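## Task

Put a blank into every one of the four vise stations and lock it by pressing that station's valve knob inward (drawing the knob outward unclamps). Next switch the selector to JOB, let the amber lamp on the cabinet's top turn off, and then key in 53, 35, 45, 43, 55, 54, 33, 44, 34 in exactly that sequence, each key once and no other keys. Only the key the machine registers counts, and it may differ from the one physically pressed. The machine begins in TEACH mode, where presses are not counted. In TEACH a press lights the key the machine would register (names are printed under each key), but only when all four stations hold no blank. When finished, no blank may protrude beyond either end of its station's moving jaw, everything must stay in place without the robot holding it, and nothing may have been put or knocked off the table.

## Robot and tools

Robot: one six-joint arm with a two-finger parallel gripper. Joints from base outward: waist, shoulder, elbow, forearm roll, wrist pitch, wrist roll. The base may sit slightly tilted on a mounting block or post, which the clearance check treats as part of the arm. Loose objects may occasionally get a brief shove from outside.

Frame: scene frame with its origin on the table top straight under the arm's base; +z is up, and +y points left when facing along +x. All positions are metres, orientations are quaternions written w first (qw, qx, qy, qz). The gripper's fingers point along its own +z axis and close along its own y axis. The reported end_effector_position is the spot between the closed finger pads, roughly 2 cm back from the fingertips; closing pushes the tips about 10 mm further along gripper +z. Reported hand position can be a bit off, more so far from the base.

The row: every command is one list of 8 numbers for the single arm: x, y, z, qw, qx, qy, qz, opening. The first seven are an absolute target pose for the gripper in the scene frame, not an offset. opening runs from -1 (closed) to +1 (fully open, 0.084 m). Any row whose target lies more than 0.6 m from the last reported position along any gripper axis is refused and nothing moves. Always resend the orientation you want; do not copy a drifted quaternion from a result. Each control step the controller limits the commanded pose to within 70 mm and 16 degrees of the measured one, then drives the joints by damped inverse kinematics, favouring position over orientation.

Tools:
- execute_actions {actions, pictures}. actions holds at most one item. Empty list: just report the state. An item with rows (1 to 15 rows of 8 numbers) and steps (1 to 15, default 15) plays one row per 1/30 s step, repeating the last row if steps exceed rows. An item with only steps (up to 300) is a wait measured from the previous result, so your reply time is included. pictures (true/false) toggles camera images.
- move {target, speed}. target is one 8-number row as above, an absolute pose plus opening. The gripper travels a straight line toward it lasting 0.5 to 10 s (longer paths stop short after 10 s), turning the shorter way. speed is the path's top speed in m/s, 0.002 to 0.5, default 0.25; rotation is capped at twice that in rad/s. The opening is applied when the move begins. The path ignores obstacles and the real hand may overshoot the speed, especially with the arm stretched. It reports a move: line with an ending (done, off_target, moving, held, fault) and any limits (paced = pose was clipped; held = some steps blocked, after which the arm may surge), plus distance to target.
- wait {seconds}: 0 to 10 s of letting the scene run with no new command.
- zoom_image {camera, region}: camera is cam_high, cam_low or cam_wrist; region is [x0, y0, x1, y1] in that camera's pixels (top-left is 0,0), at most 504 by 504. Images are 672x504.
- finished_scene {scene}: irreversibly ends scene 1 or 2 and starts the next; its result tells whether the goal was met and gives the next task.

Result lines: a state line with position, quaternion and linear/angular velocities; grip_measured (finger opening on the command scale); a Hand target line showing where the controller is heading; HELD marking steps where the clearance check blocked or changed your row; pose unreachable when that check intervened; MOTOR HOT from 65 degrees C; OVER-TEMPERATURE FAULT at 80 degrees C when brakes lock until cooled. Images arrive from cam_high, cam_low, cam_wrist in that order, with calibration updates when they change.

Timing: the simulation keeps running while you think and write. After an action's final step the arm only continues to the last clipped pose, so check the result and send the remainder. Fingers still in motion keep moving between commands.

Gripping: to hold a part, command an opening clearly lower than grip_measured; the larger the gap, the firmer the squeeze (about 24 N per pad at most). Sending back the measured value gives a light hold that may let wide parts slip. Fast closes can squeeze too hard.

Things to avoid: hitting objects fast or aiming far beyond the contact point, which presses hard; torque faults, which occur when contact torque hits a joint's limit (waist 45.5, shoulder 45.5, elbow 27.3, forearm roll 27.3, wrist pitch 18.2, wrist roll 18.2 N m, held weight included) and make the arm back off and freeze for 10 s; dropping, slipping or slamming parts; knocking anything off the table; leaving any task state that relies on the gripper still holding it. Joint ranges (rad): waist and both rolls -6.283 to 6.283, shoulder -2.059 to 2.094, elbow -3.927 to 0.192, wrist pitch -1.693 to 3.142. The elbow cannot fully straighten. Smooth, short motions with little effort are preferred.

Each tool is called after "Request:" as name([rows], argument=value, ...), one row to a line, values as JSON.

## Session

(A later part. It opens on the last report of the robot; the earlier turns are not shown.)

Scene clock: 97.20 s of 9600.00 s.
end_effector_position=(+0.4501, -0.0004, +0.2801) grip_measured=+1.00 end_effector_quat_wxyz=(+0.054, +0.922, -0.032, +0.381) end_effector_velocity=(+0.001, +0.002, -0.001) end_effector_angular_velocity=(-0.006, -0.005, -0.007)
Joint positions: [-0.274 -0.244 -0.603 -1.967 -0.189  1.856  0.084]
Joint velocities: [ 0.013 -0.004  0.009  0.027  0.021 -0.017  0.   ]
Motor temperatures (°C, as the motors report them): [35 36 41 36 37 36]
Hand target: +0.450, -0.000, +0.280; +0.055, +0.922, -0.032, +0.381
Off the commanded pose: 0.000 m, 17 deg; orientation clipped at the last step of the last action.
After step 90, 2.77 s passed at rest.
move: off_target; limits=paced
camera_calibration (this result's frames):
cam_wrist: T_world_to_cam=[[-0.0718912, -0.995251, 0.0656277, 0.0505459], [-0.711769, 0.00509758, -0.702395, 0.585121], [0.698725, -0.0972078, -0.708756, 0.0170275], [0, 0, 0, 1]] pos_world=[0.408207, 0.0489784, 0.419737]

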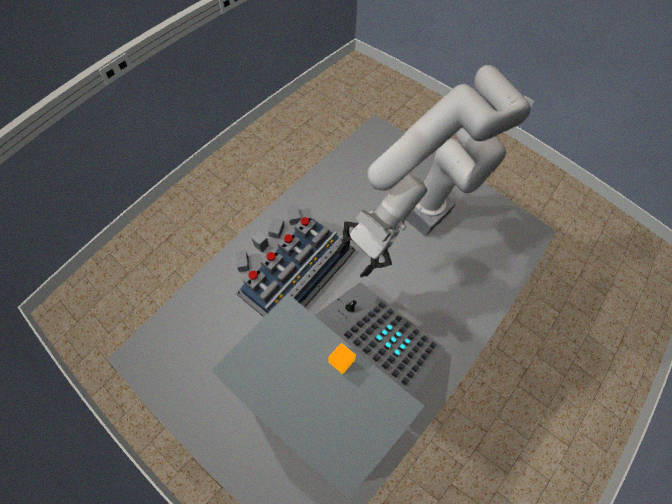

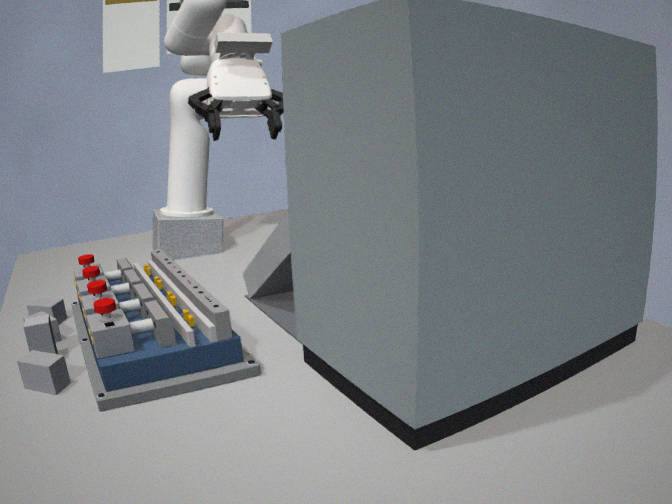

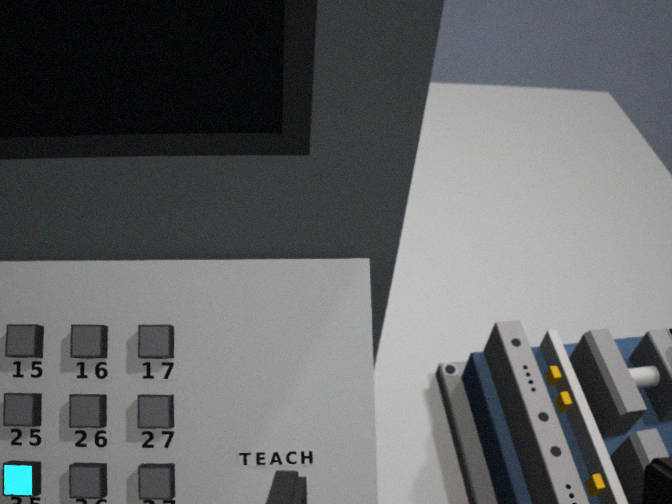

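Request:
move(target=[0.45,0.0,0.28,0.2,0.902,0.083,0.374,1])

Request:
move(target=[0.42,-0.2,0.28,0,0.848,-0.530,0,1])

Scene clock: 101.50 s of 9600.00 s.
end_effector_position=(+0.4500, -0.0003, +0.2797) grip_measured=+1.00 end_effector_quat_wxyz=(+0.200, +0.901, +0.083, +0.376) end_effector_velocity=(+0.000, +0.000, +0.001) end_effector_angular_velocity=(-0.007, +0.020, -0.011)
Joint positions: [-0.128 -0.334 -0.492 -1.743  0.106  1.405  0.084]
Joint velocities: [ 0.008 -0.008  0.016  0.142  0.017 -0.139 -0.   ]
Motor temperatures (°C, as the motors report them): [35 36 41 36 37 36]
Hand target: +0.450, -0.000, +0.280; +0.200, +0.902, +0.083, +0.375
Off the commanded pose: 0.000 m, 0 deg.
move: done
camera_calibration (this result's frames):
cam_wrist: T_world_to_cam=[[0.0284066, -0.910295, 0.412984, -0.0916222], [-0.707138, -0.310311, -0.635345, 0.563827], [0.706505, -0.273989, -0.652519, -0.00239595], [0, 0, 0, 1]] pos_world=[0.402999, 0.0909022, 0.3945]

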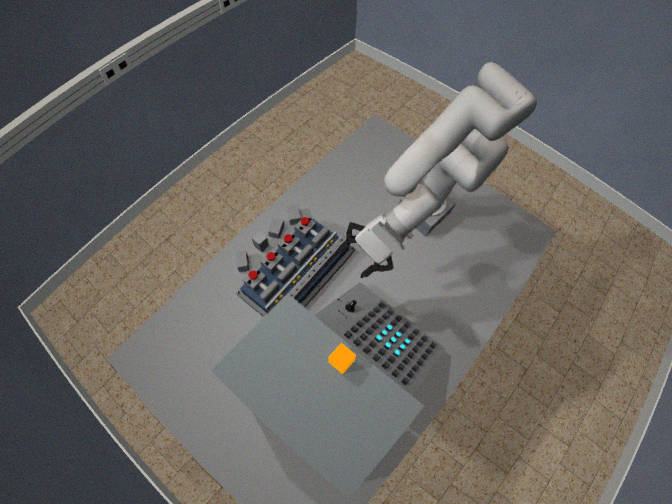

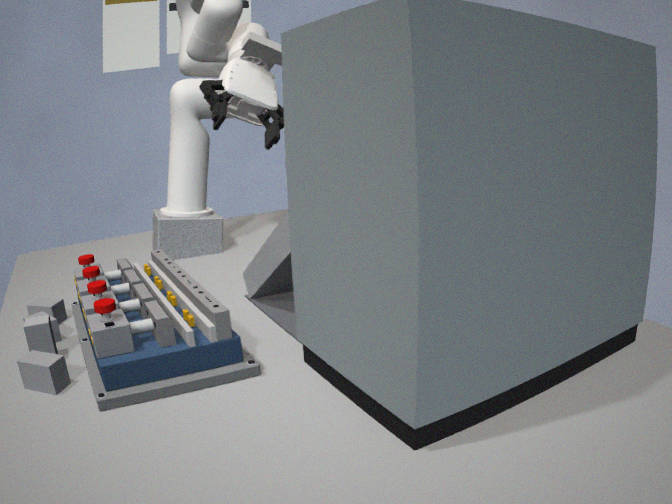

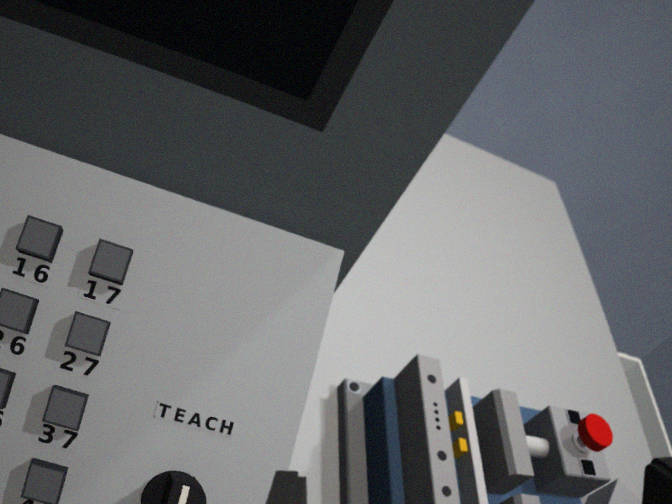

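Scene clock: 105.07 s of 9600.00 s.
end_effector_position=(+0.4200, -0.1996, +0.2803) grip_measured=+1.00 end_effector_quat_wxyz=(+0.001, +0.848, -0.530, +0.002) end_effector_velocity=(-0.000, -0.002, -0.000) end_effector_angular_velocity=(+0.009, +0.008, -0.010)
Joint positions: [-0.502  0.085 -1.091  0.121  1.056  0.522  0.084]
Joint velocities: [-0.005  0.01  -0.014  0.003  0.016  0.003 -0.   ]
Motor temperatures (°C, as the motors report them): [35 36 42 36 37 36]
Hand target: +0.420, -0.200, +0.280; +0.001, +0.848, -0.531, +0.001
Off the commanded pose: 0.001 m, 0 deg.
move: done
camera_calibration (this result's frames):
cam_wrist: T_world_to_cam=[[-0.893003, -0.449186, -0.0278811, 0.33017], [-0.449385, 0.893337, 0.00101754, 0.434744], [0.0244502, 0.013438, -0.999611, 0.405658], [0, 0, 0, 1]] pos_world=[0.480292, -0.245517, 0.414264]

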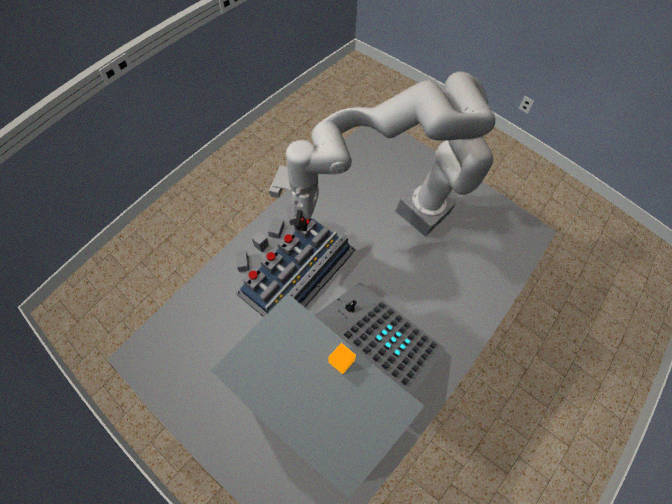

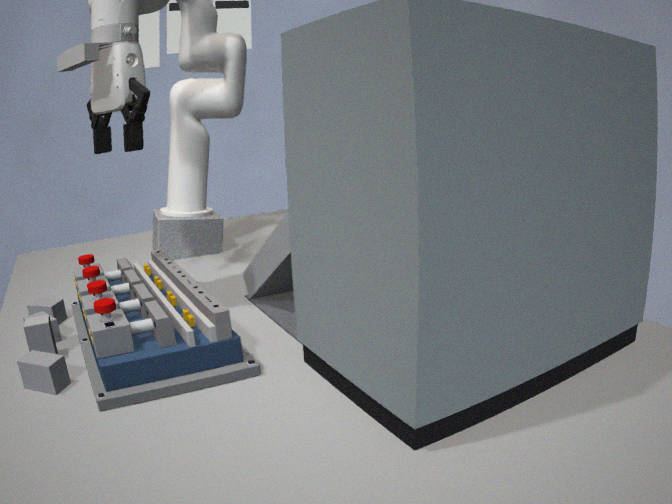

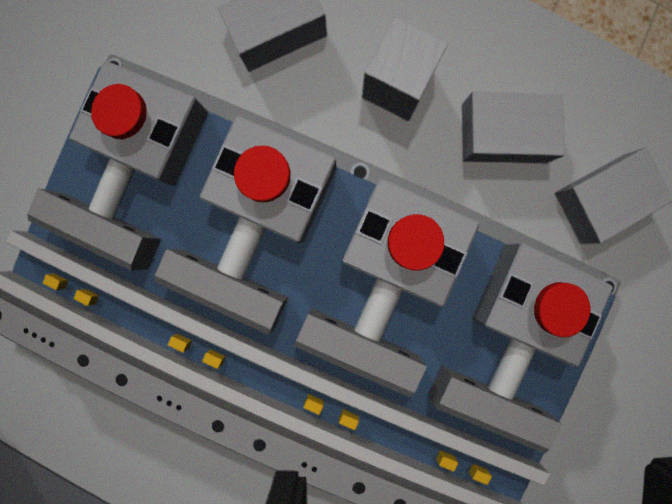

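Request:
move(target=[0.42,-0.360,0.12,0,0.848,-0.530,0,1])

Scene clock: 107.80 s of 9600.00 s.
end_effector_position=(+0.4195, -0.3595, +0.1204) grip_measured=+1.00 end_effector_quat_wxyz=(+0.000, +0.848, -0.530, +0.000) end_effector_velocity=(-0.001, -0.001, -0.003) end_effector_angular_velocity=(+0.004, +0.003, -0.001)
Joint positions: [-0.709  0.645 -1.354  0.134  0.783  0.278  0.084]
Joint velocities: [-0.002  0.009 -0.006  0.     0.003 -0.001 -0.   ]
Motor temperatures (°C, as the motors report them): [35 36 42 36 37 36]
Hand target: +0.419, -0.360, +0.120; -0.000, +0.848, -0.530, +0.000
Off the commanded pose: 0.001 m, 0 deg.
move: done
camera_calibration (this result's frames):
cam_wrist: T_world_to_cam=[[-0.892955, -0.449295, -0.027659, 0.253323], [-0.449566, 0.893237, 0.00414881, 0.577237], [0.022842, 0.0161393, -0.999609, 0.249637], [0, 0, 0, 1]] pos_world=[0.48001, -0.405822, 0.254151]

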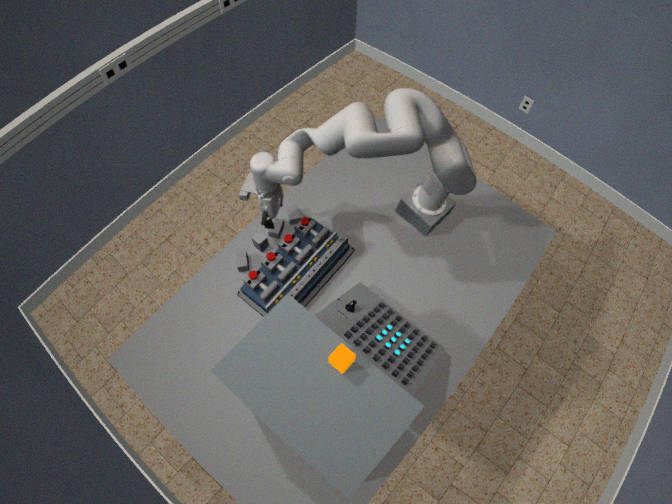

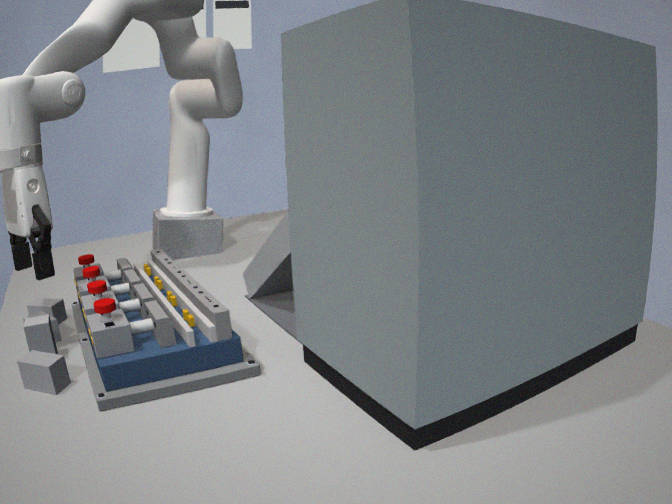

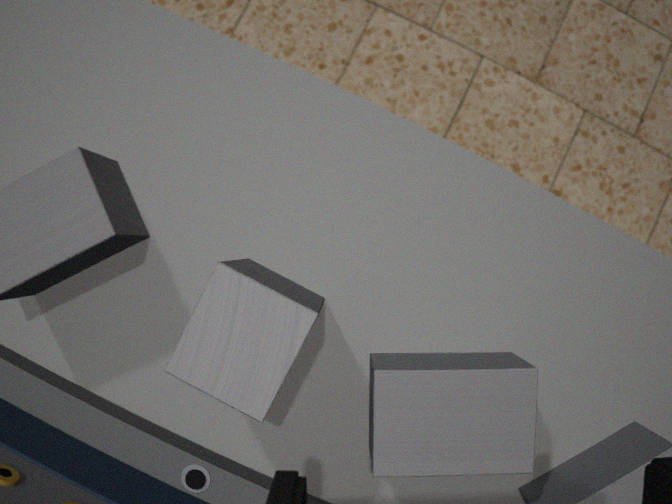

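Request:
move(target=[0.4195,-0.367,0.075,0,0.848,-0.530,0,0.7], speed=0.1)

Request:
move(target=[0.4195,-0.367,0.028,0,0.848,-0.530,0,0.7], speed=0.05)

Scene clock: 111.50 s of 9600.00 s.
end_effector_position=(+0.4196, -0.3671, +0.0757) grip_measured=+0.70 end_effector_quat_wxyz=(+0.000, +0.848, -0.530, +0.000) end_effector_velocity=(-0.002, +0.001, -0.005) end_effector_angular_velocity=(+0.006, +0.005, -0.001)
Joint positions: [-0.709  0.751 -1.381  0.145  0.705  0.262  0.073]
Joint velocities: [-0.     0.009  0.001  0.001 -0.001 -0.     0.   ]
Motor temperatures (°C, as the motors report them): [35 36 42 36 37 36]
Hand target: +0.419, -0.367, +0.075; +0.000, +0.848, -0.530, -0.000
Off the commanded pose: 0.001 m, 0 deg.
move: done
camera_calibration (this result's frames):
cam_wrist: T_world_to_cam=[[-0.892931, -0.449355, -0.0274512, 0.248764], [-0.449618, 0.893212, 0.00394277, 0.58425], [0.022748, 0.0158632, -0.999615, 0.204968], [0, 0, 0, 1]] pos_world=[0.480156, -0.413327, 0.209415]

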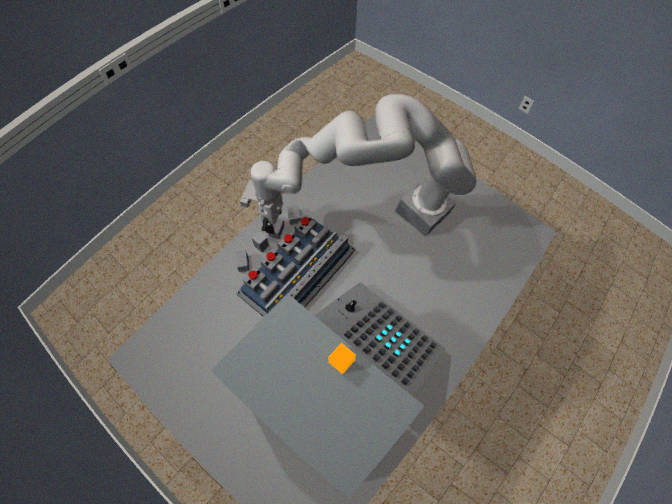

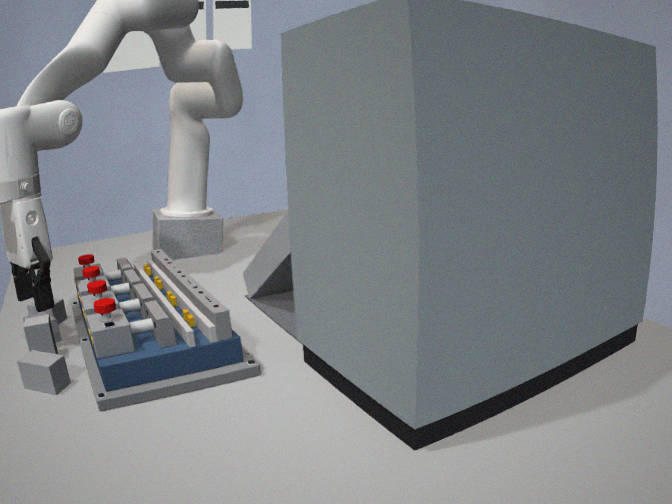

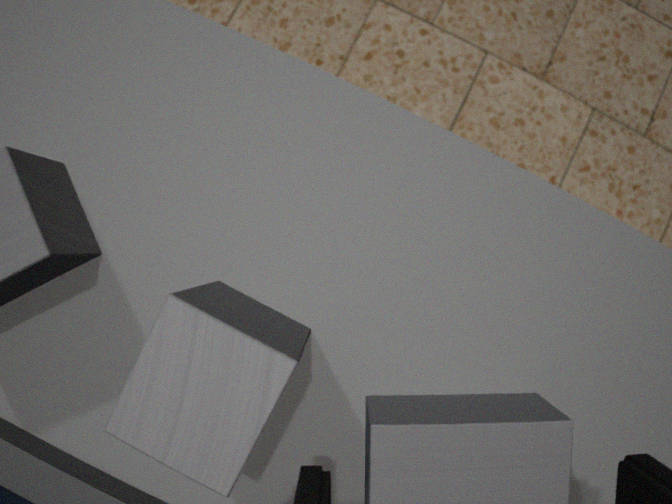

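Scene clock: 112.80 s of 9600.00 s.
end_effector_position=(+0.4196, -0.3671, +0.0286) grip_measured=+0.70 end_effector_quat_wxyz=(+0.000, +0.848, -0.530, +0.000) end_effector_velocity=(+0.001, -0.001, -0.001) end_effector_angular_velocity=(-0.002, -0.002, +0.001)
Joint positions: [-0.699  0.857 -1.404  0.163  0.623  0.251  0.073]
Joint velocities: [ 0.001  0.005 -0.005  0.001 -0.003 -0.001 -0.   ]
Motor temperatures (°C, as the motors report them): [35 36 42 36 37 36]
Hand target: +0.419, -0.367, +0.028; +0.000, +0.848, -0.530, -0.000
Off the commanded pose: 0.001 m, 0 deg.
move: done
camera_calibration (this result's frames):
cam_wrist: T_world_to_cam=[[-0.89296, -0.449308, -0.0273037, 0.247433], [-0.449575, 0.893233, 0.00423359, 0.584399], [0.0224864, 0.0160555, -0.999618, 0.158098], [0, 0, 0, 1]] pos_world=[0.480124, -0.413369, 0.162319]

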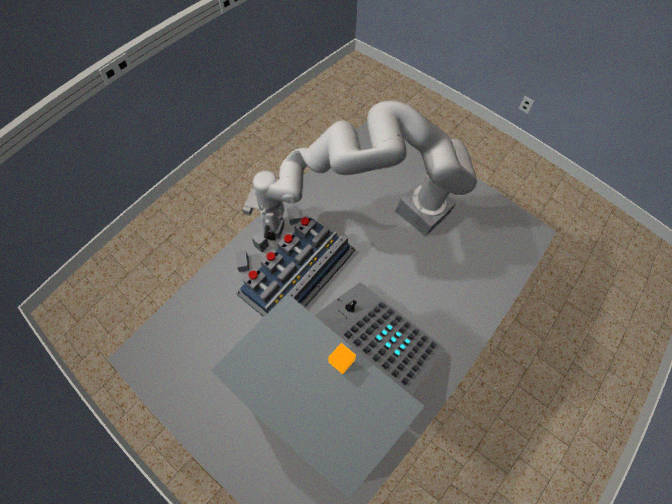

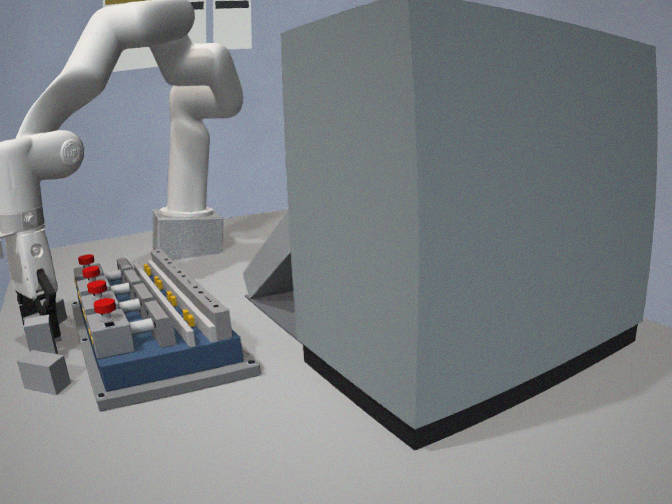

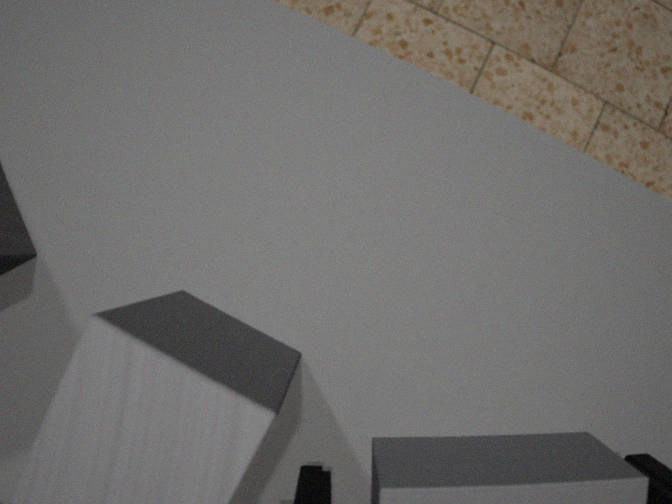

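Request:
execute_actions([
  {"rows":[[0.4195,-0.367,0.028,0,0.848,-0.530,0,0.1]],"steps":15},
], pictures=false)

Request:
move(target=[0.4195,-0.367,0.16,0,0.848,-0.530,0,0.1], speed=0.15)

Request:
move(target=[0.4475,-0.157,0.16,0,0.707,-0.707,0,0.1], speed=0.15)

Scene clock: 116.00 s of 9600.00 s.
end_effector_position=(+0.4195, -0.3671, +0.0282) grip_measured=+0.37 end_effector_quat_wxyz=(+0.000, +0.848, -0.530, +0.000) end_effector_velocity=(-0.000, +0.000, -0.000) end_effector_angular_velocity=(+0.002, +0.001, -0.000)
Joint positions: [-0.699  0.859 -1.405  0.163  0.623  0.251  0.06 ]
Joint velocities: [ 0.     0.    -0.     0.     0.002  0.     0.   ]
Motor temperatures (°C, as the motors report them): [35 36 42 36 37 36]
Hand target: +0.419, -0.367, +0.028; +0.000, +0.848, -0.530, -0.000
Off the commanded pose: 0.000 m, 0 deg.
Steps of this call (steps 1 to 81: nothing new was sent; steps 82 to 96: all 15 steps of this action). Readings (end_effector_position):
82: (+0.4194, -0.3670, +0.0281)
83: (+0.4194, -0.3671, +0.0281)
85: (+0.4195, -0.3672, +0.0282)
89: (+0.4195, -0.3671, +0.0282)
96: the state above

Scene clock: 117.60 s of 9600.00 s.
end_effector_position=(+0.4195, -0.3669, +0.1588) grip_measured=+0.37 end_effector_quat_wxyz=(-0.000, +0.848, -0.530, -0.001) end_effector_velocity=(+0.003, -0.003, +0.009) end_effector_angular_velocity=(-0.010, -0.010, +0.001)
Joint positions: [-0.727  0.596 -1.397  0.121  0.879  0.277  0.06 ]
Joint velocities: [-0.001 -0.01  -0.008 -0.001  0.004  0.    -0.   ]
Motor temperatures (°C, as the motors report them): [35 36 42 36 37 36]
Hand target: +0.420, -0.367, +0.160; -0.000, +0.848, -0.530, +0.000
Off the commanded pose: 0.001 m, 0 deg.
move: done
camera_calibration (this result's frames):
cam_wrist: T_world_to_cam=[[-0.892893, -0.449449, -0.0271691, 0.250906], [-0.44976, 0.893127, 0.00632474, 0.58332], [0.0214228, 0.0178669, -0.999611, 0.289393], [0, 0, 0, 1]] pos_world=[0.480186, -0.41338, 0.292408]

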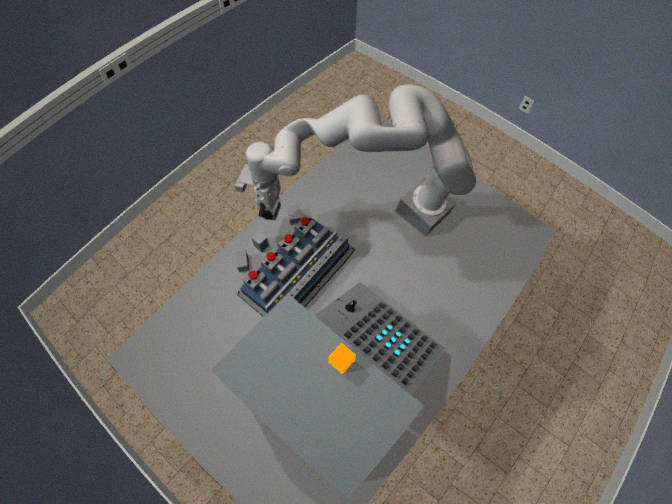

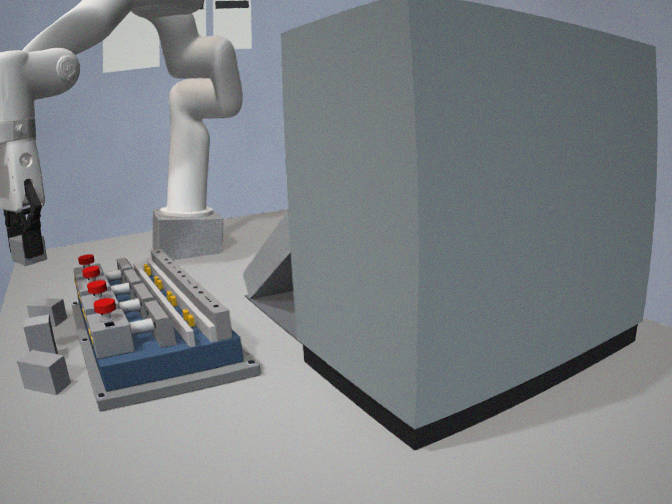

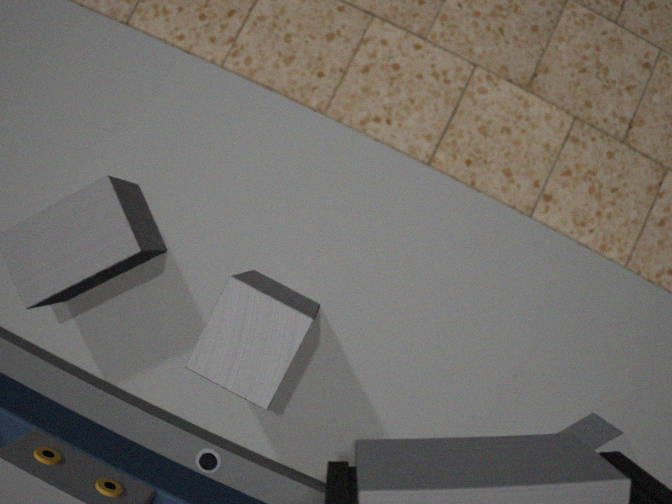

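Scene clock: 119.63 s of 9600.00 s.
end_effector_position=(+0.4476, -0.1578, +0.1601) grip_measured=+0.37 end_effector_quat_wxyz=(+0.000, +0.707, -0.707, -0.000) end_effector_velocity=(+0.000, +0.003, +0.000) end_effector_angular_velocity=(-0.001, +0.001, -0.006)
Joint positions: [-0.363  0.28  -0.979  0.166  0.742  1.051  0.06 ]
Joint velocities: [ 0.006 -0.003  0.003 -0.003 -0.     0.014 -0.   ]
Motor temperatures (°C, as the motors report them): [35 36 42 36 37 36]
Hand target: +0.448, -0.157, +0.160; +0.001, +0.707, -0.707, -0.000
Off the commanded pose: 0.001 m, 0 deg.
move: done
camera_calibration (this result's frames):
cam_wrist: T_world_to_cam=[[-0.999569, -0.012687, -0.0264911, 0.486626], [-0.0128083, 0.999908, 0.00441302, 0.230787], [0.0264327, 0.00475043, -0.999639, 0.282032], [0, 0, 0, 1]] pos_world=[0.481917, -0.225932, 0.293803]

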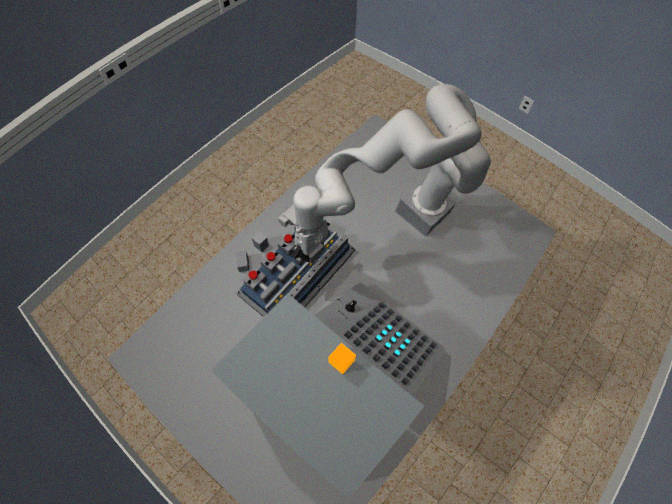

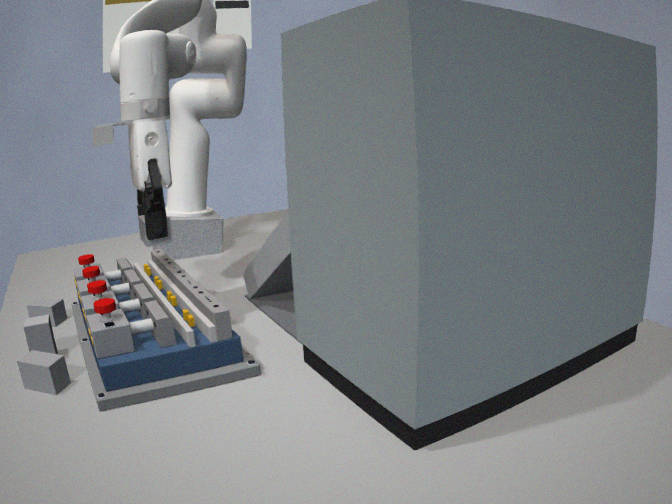

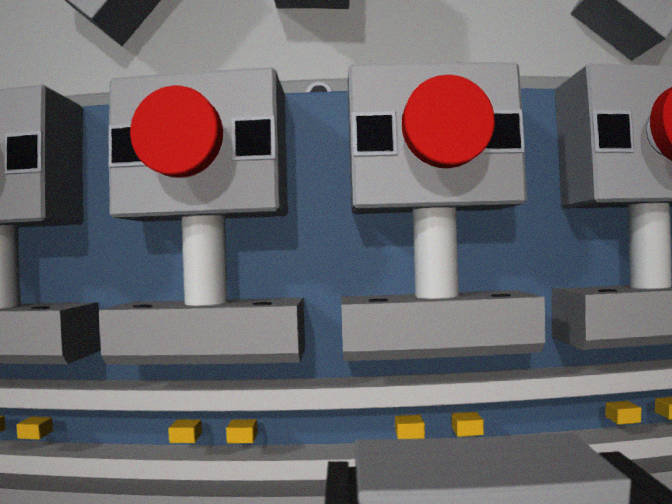

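Request:
move(target=[0.448,-0.160,0.112,0,0.707,-0.707,0,0.1], speed=0.06)

Request:
zoom_image(camera="cam_low", region=[60, 180, 280, 380])

Scene clock: 125.43 s of 9600.00 s.
end_effector_position=(+0.4488, -0.1603, +0.1137) grip_measured=+0.37 end_effector_quat_wxyz=(-0.000, +0.707, -0.707, +0.001) end_effector_velocity=(+0.001, -0.001, -0.001) end_effector_angular_velocity=(-0.001, -0.004, +0.000)
Joint positions: [-0.351  0.386 -0.968  0.194  0.622  1.028  0.06 ]
Joint velocities: [ 0.     0.003 -0.001  0.002 -0.006 -0.002  0.   ]
Motor temperatures (°C, as the motors report them): [35 36 42 36 37 36]
Hand target: +0.448, -0.160, +0.112; +0.000, +0.707, -0.707, +0.000
Off the commanded pose: 0.002 m, 0 deg.
After step 90, 1.63 s passed at rest.
move: done
camera_calibration (this result's frames):
cam_wrist: T_world_to_cam=[[-0.999472, -0.0128079, -0.0298577, 0.486894], [-0.0129184, 0.99991, 0.00350945, 0.23368], [0.02981, 0.00389331, -0.999548, 0.233983], [0, 0, 0, 1]] pos_world=[0.48268, -0.228334, 0.247595]

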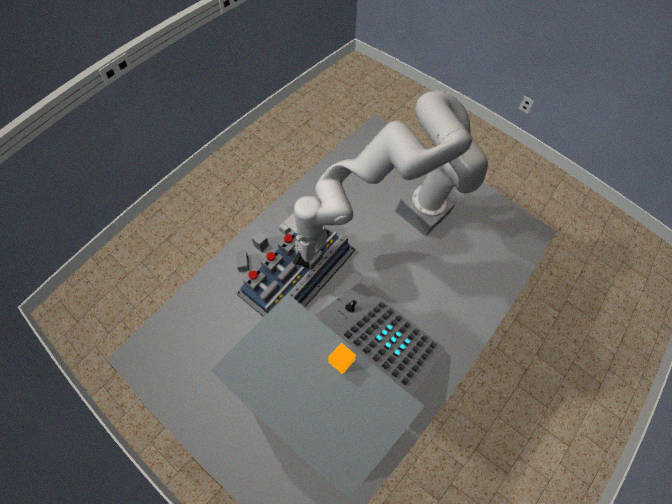

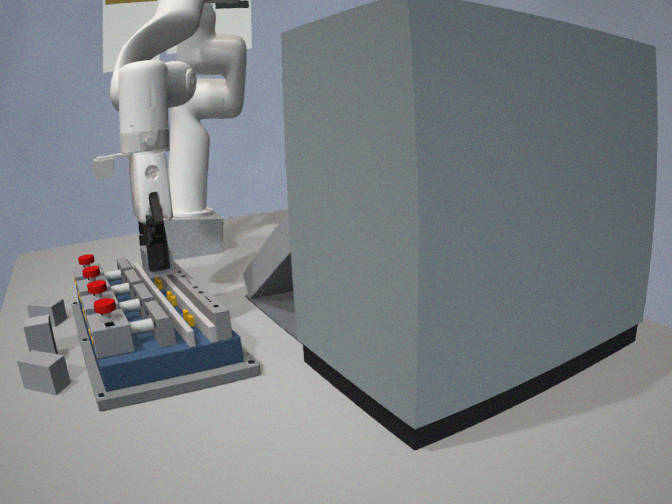

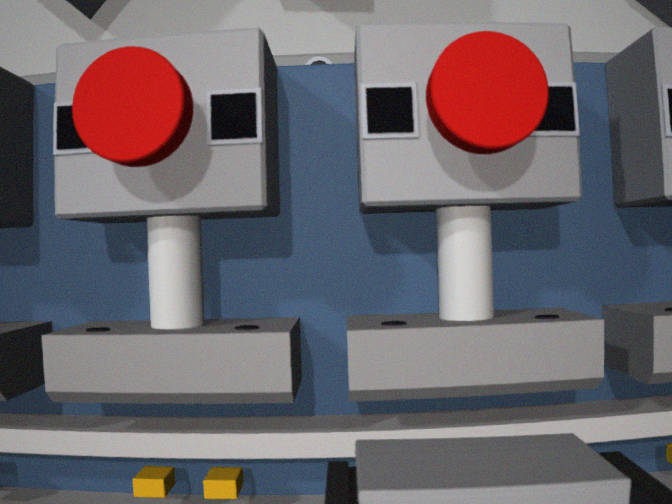

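Region (60, 180, 280, 380) of cam_low's 672x504 image, scaled by 2.291, with more detail than that image has; it fills the top 458 rows of this view, and the rest is white.

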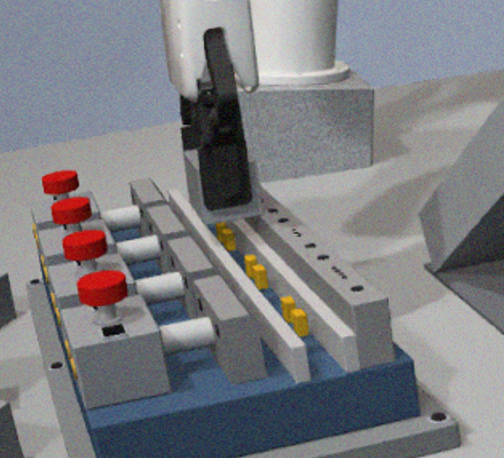

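Request:
move(target=[0.448,-0.156,0.112,0,0.707,-0.707,0,0.1], speed=0.03)

Request:
move(target=[0.448,-0.156,0.098,0,0.707,-0.707,0,0.1], speed=0.015)

Request:
zoom_image(camera="cam_low", region=[60, 180, 280, 380])

Scene clock: 127.73 s of 9600.00 s.
end_effector_position=(+0.4484, -0.1563, +0.1124) grip_measured=+0.37 end_effector_quat_wxyz=(-0.000, +0.707, -0.707, +0.001) end_effector_velocity=(-0.000, +0.001, -0.000) end_effector_angular_velocity=(-0.000, -0.000, -0.000)
Joint positions: [-0.343  0.384 -0.961  0.196  0.619  1.034  0.06 ]
Joint velocities: [ 0.002 -0.001  0.002  0.    -0.001  0.002  0.   ]
Motor temperatures (°C, as the motors report them): [35 36 42 36 37 36]
Hand target: +0.448, -0.156, +0.112; +0.000, +0.707, -0.707, +0.000
Off the commanded pose: 0.001 m, 0 deg.
move: done
camera_calibration (this result's frames):
cam_wrist: T_world_to_cam=[[-0.99952, -0.0126751, -0.0282769, 0.486295], [-0.0128015, 0.999909, 0.00429437, 0.229549], [0.0282199, 0.0046543, -0.999591, 0.233481], [0, 0, 0, 1]] pos_world=[0.482411, -0.224451, 0.246151]

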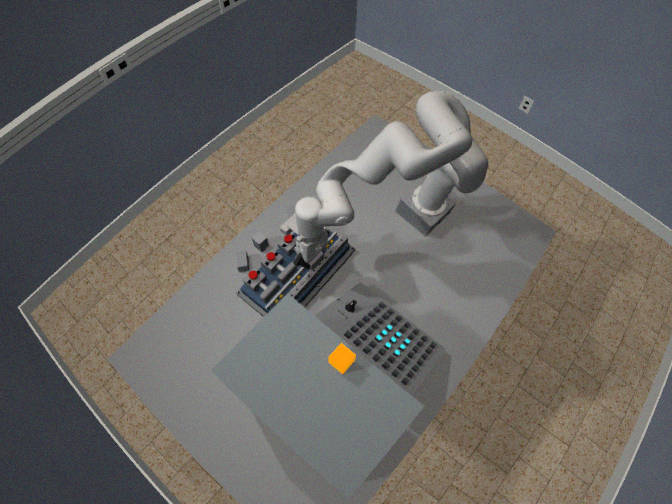

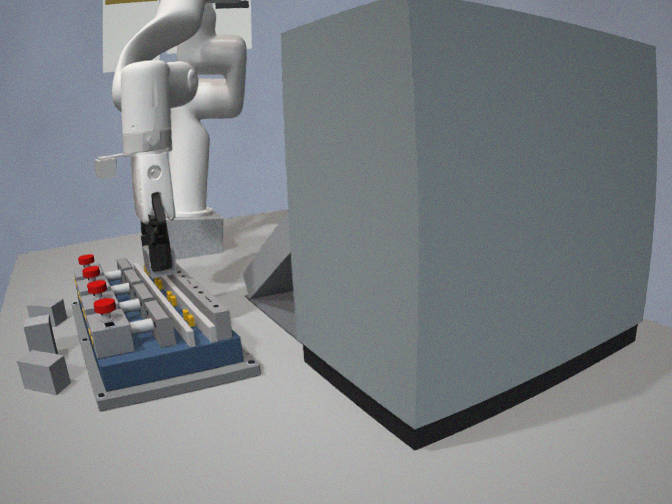

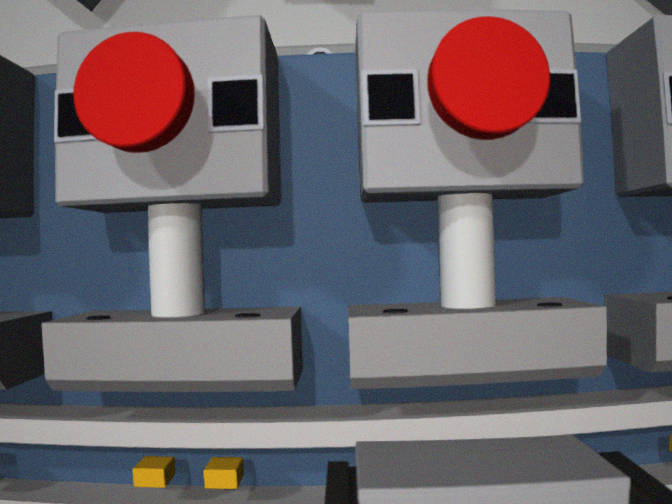

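Scene clock: 128.97 s of 9600.00 s.
end_effector_position=(+0.4485, -0.1564, +0.0986) grip_measured=+0.38 end_effector_quat_wxyz=(-0.000, +0.707, -0.707, +0.001) end_effector_velocity=(+0.000, +0.000, -0.001) end_effector_angular_velocity=(+0.000, +0.000, +0.001)
Joint positions: [-0.338  0.417 -0.961  0.206  0.585  1.027  0.06 ]
Joint velocities: [ 0.001  0.004 -0.001  0.001 -0.003 -0.002  0.   ]
Motor temperatures (°C, as the motors report them): [35 36 41 36 37 36]
Hand target: +0.448, -0.156, +0.098; +0.000, +0.707, -0.707, +0.000
Off the commanded pose: 0.001 m, 0 deg.
move: done
camera_calibration (this result's frames):
cam_wrist: T_world_to_cam=[[-0.999514, -0.0123958, -0.0286024, 0.486087], [-0.0125172, 0.999913, 0.00406868, 0.229593], [0.0285495, 0.00442473, -0.999583, 0.219499], [0, 0, 0, 1]] pos_world=[0.482458, -0.224519, 0.232377]

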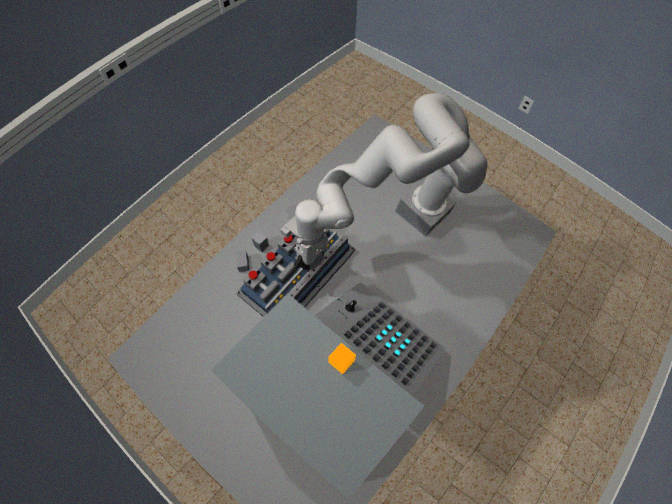

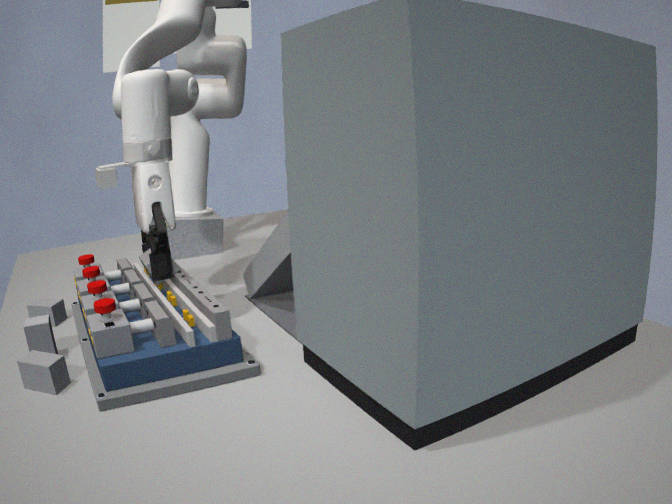

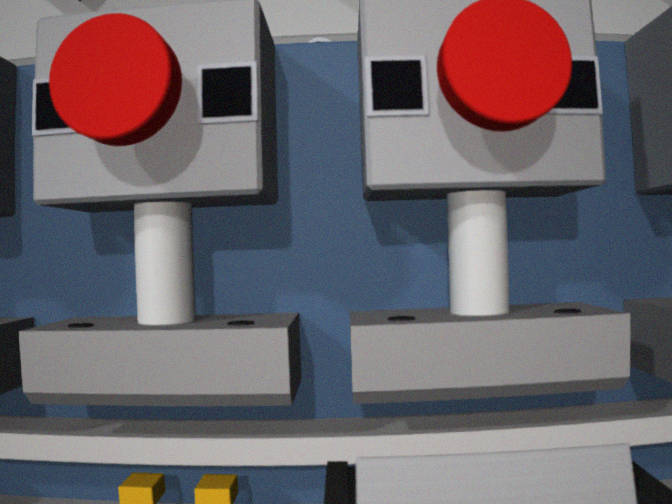

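Region (60, 180, 280, 380) of cam_low's 672x504 image, scaled by 2.291, with more detail than that image has; it fills the top 458 rows of this view, and the rest is white.

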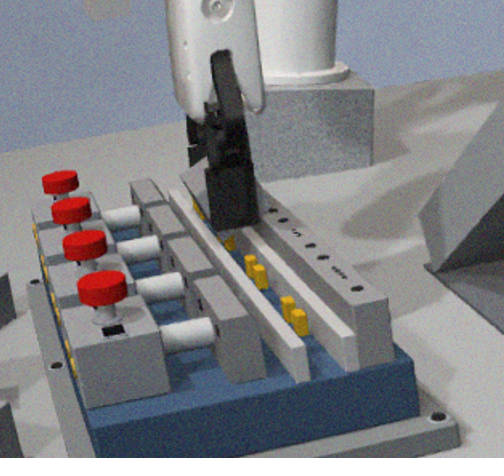

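Request:
move(target=[0.448,-0.164,0.103,0,0.707,-0.707,0,0.1], speed=0.02)

Request:
move(target=[0.448,-0.164,0.092,0,0.707,-0.707,0,0.1], speed=0.012)

Request:
zoom_image(camera="cam_low", region=[60, 180, 280, 380])

Scene clock: 132.17 s of 9600.00 s.
end_effector_position=(+0.4477, -0.1638, +0.1026) grip_measured=+0.38 end_effector_quat_wxyz=(+0.000, +0.707, -0.707, -0.001) end_effector_velocity=(+0.002, -0.001, +0.002) end_effector_angular_velocity=(-0.003, -0.006, -0.000)
Joint positions: [-0.355  0.416 -0.973  0.201  0.602  1.016  0.06 ]
Joint velocities: [-0.001 -0.002 -0.003  0.    -0.002 -0.    -0.   ]
Motor temperatures (°C, as the motors report them): [35 36 41 36 37 36]
Hand target: +0.448, -0.164, +0.103; -0.000, +0.707, -0.707, -0.000
Off the commanded pose: 0.001 m, 0 deg.
move: done
camera_calibration (this result's frames):
cam_wrist: T_world_to_cam=[[-0.999574, -0.012673, -0.0262946, 0.485031], [-0.012817, 0.999904, 0.00531499, 0.236962], [0.0262248, 0.00564974, -0.99964, 0.224802], [0, 0, 0, 1]] pos_world=[0.481966, -0.232062, 0.236216]

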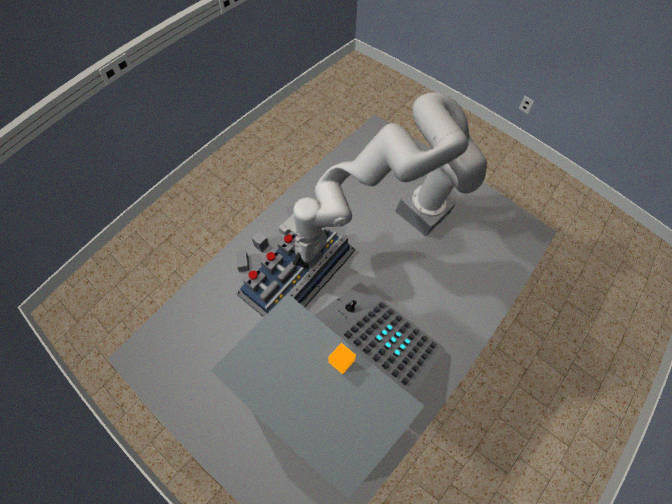

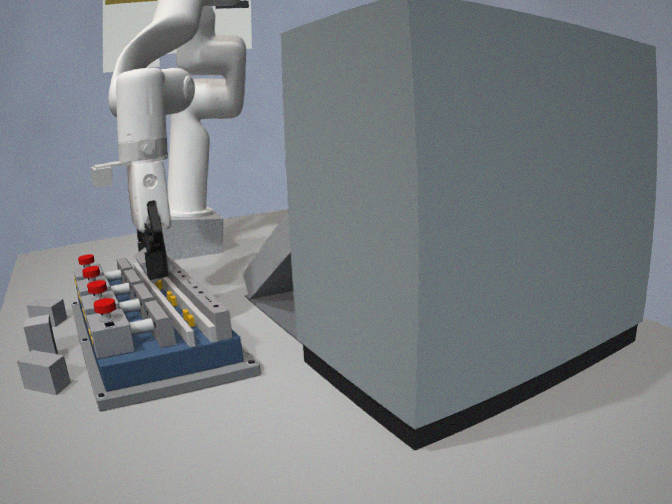

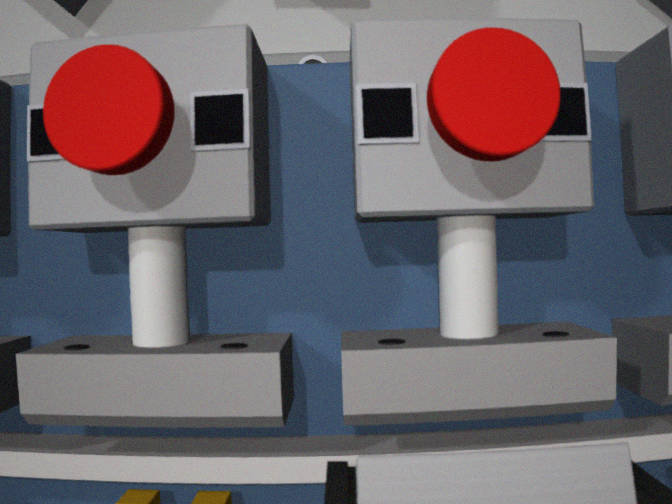

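Scene clock: 133.27 s of 9600.00 s.
end_effector_position=(+0.4504, -0.1650, +0.0952) grip_measured=+0.38 end_effector_quat_wxyz=(-0.001, +0.707, -0.707, +0.003) end_effector_velocity=(-0.001, +0.000, -0.003) end_effector_angular_velocity=(+0.001, +0.002, +0.000)
Joint positions: [-0.352  0.437 -0.977  0.208  0.576  1.011  0.06 ]
Joint velocities: [ 0.001  0.006  0.001  0.002 -0.006 -0.002  0.001]
Motor temperatures (°C, as the motors report them): [35 36 41 36 37 36]
Hand target: +0.448, -0.164, +0.092; +0.000, +0.707, -0.707, +0.000
Off the commanded pose: 0.004 m, 0 deg.
move: off_target
camera_calibration (this result's frames):
cam_wrist: T_world_to_cam=[[-0.999338, -0.0130593, -0.0339697, 0.488162], [-0.0131282, 0.999912, 0.00180659, 0.238716], [0.0339432, 0.00225135, -0.999421, 0.213322], [0, 0, 0, 1]] pos_world=[0.483732, -0.2328, 0.22935]

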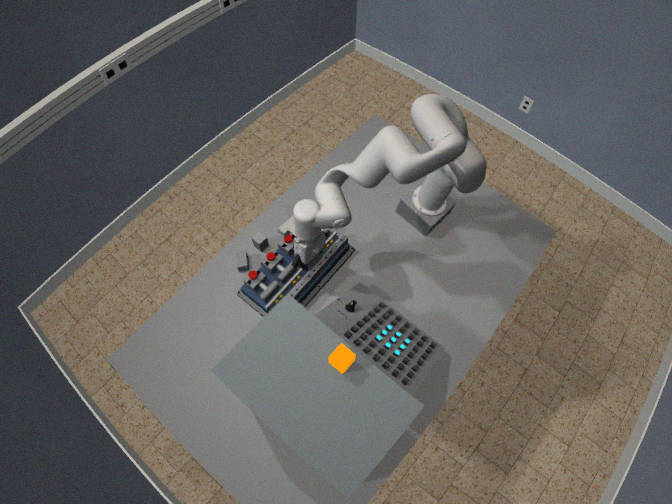

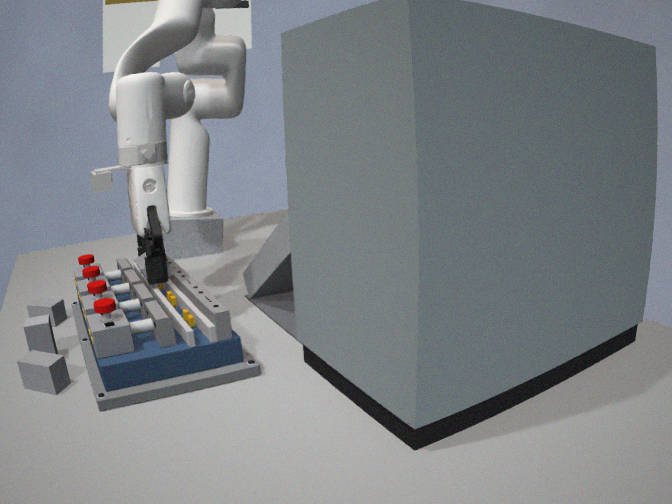

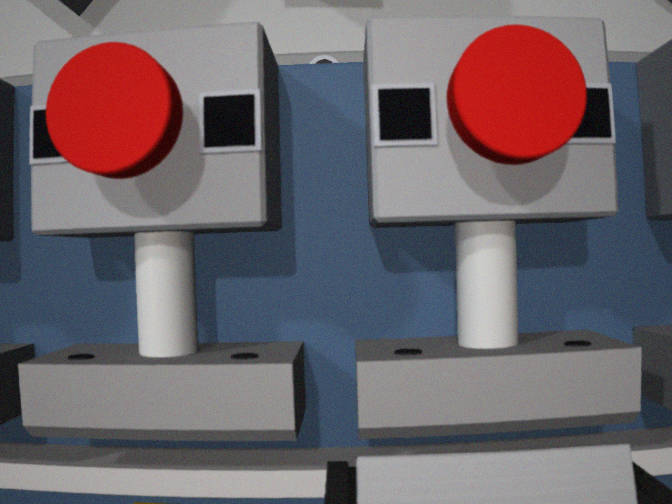

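Region (60, 180, 280, 380) of cam_low's 672x504 image, scaled by 2.291, with more detail than that image has; it fills the top 458 rows of this view, and the rest is white.

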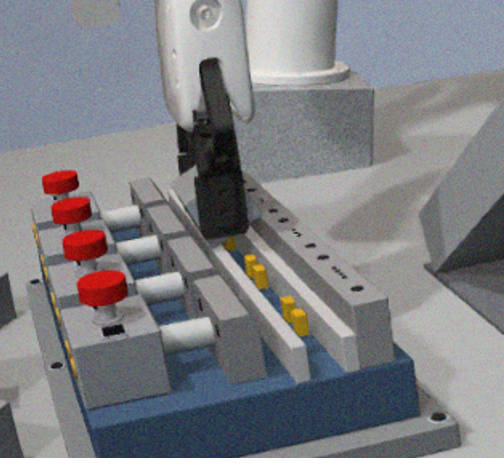

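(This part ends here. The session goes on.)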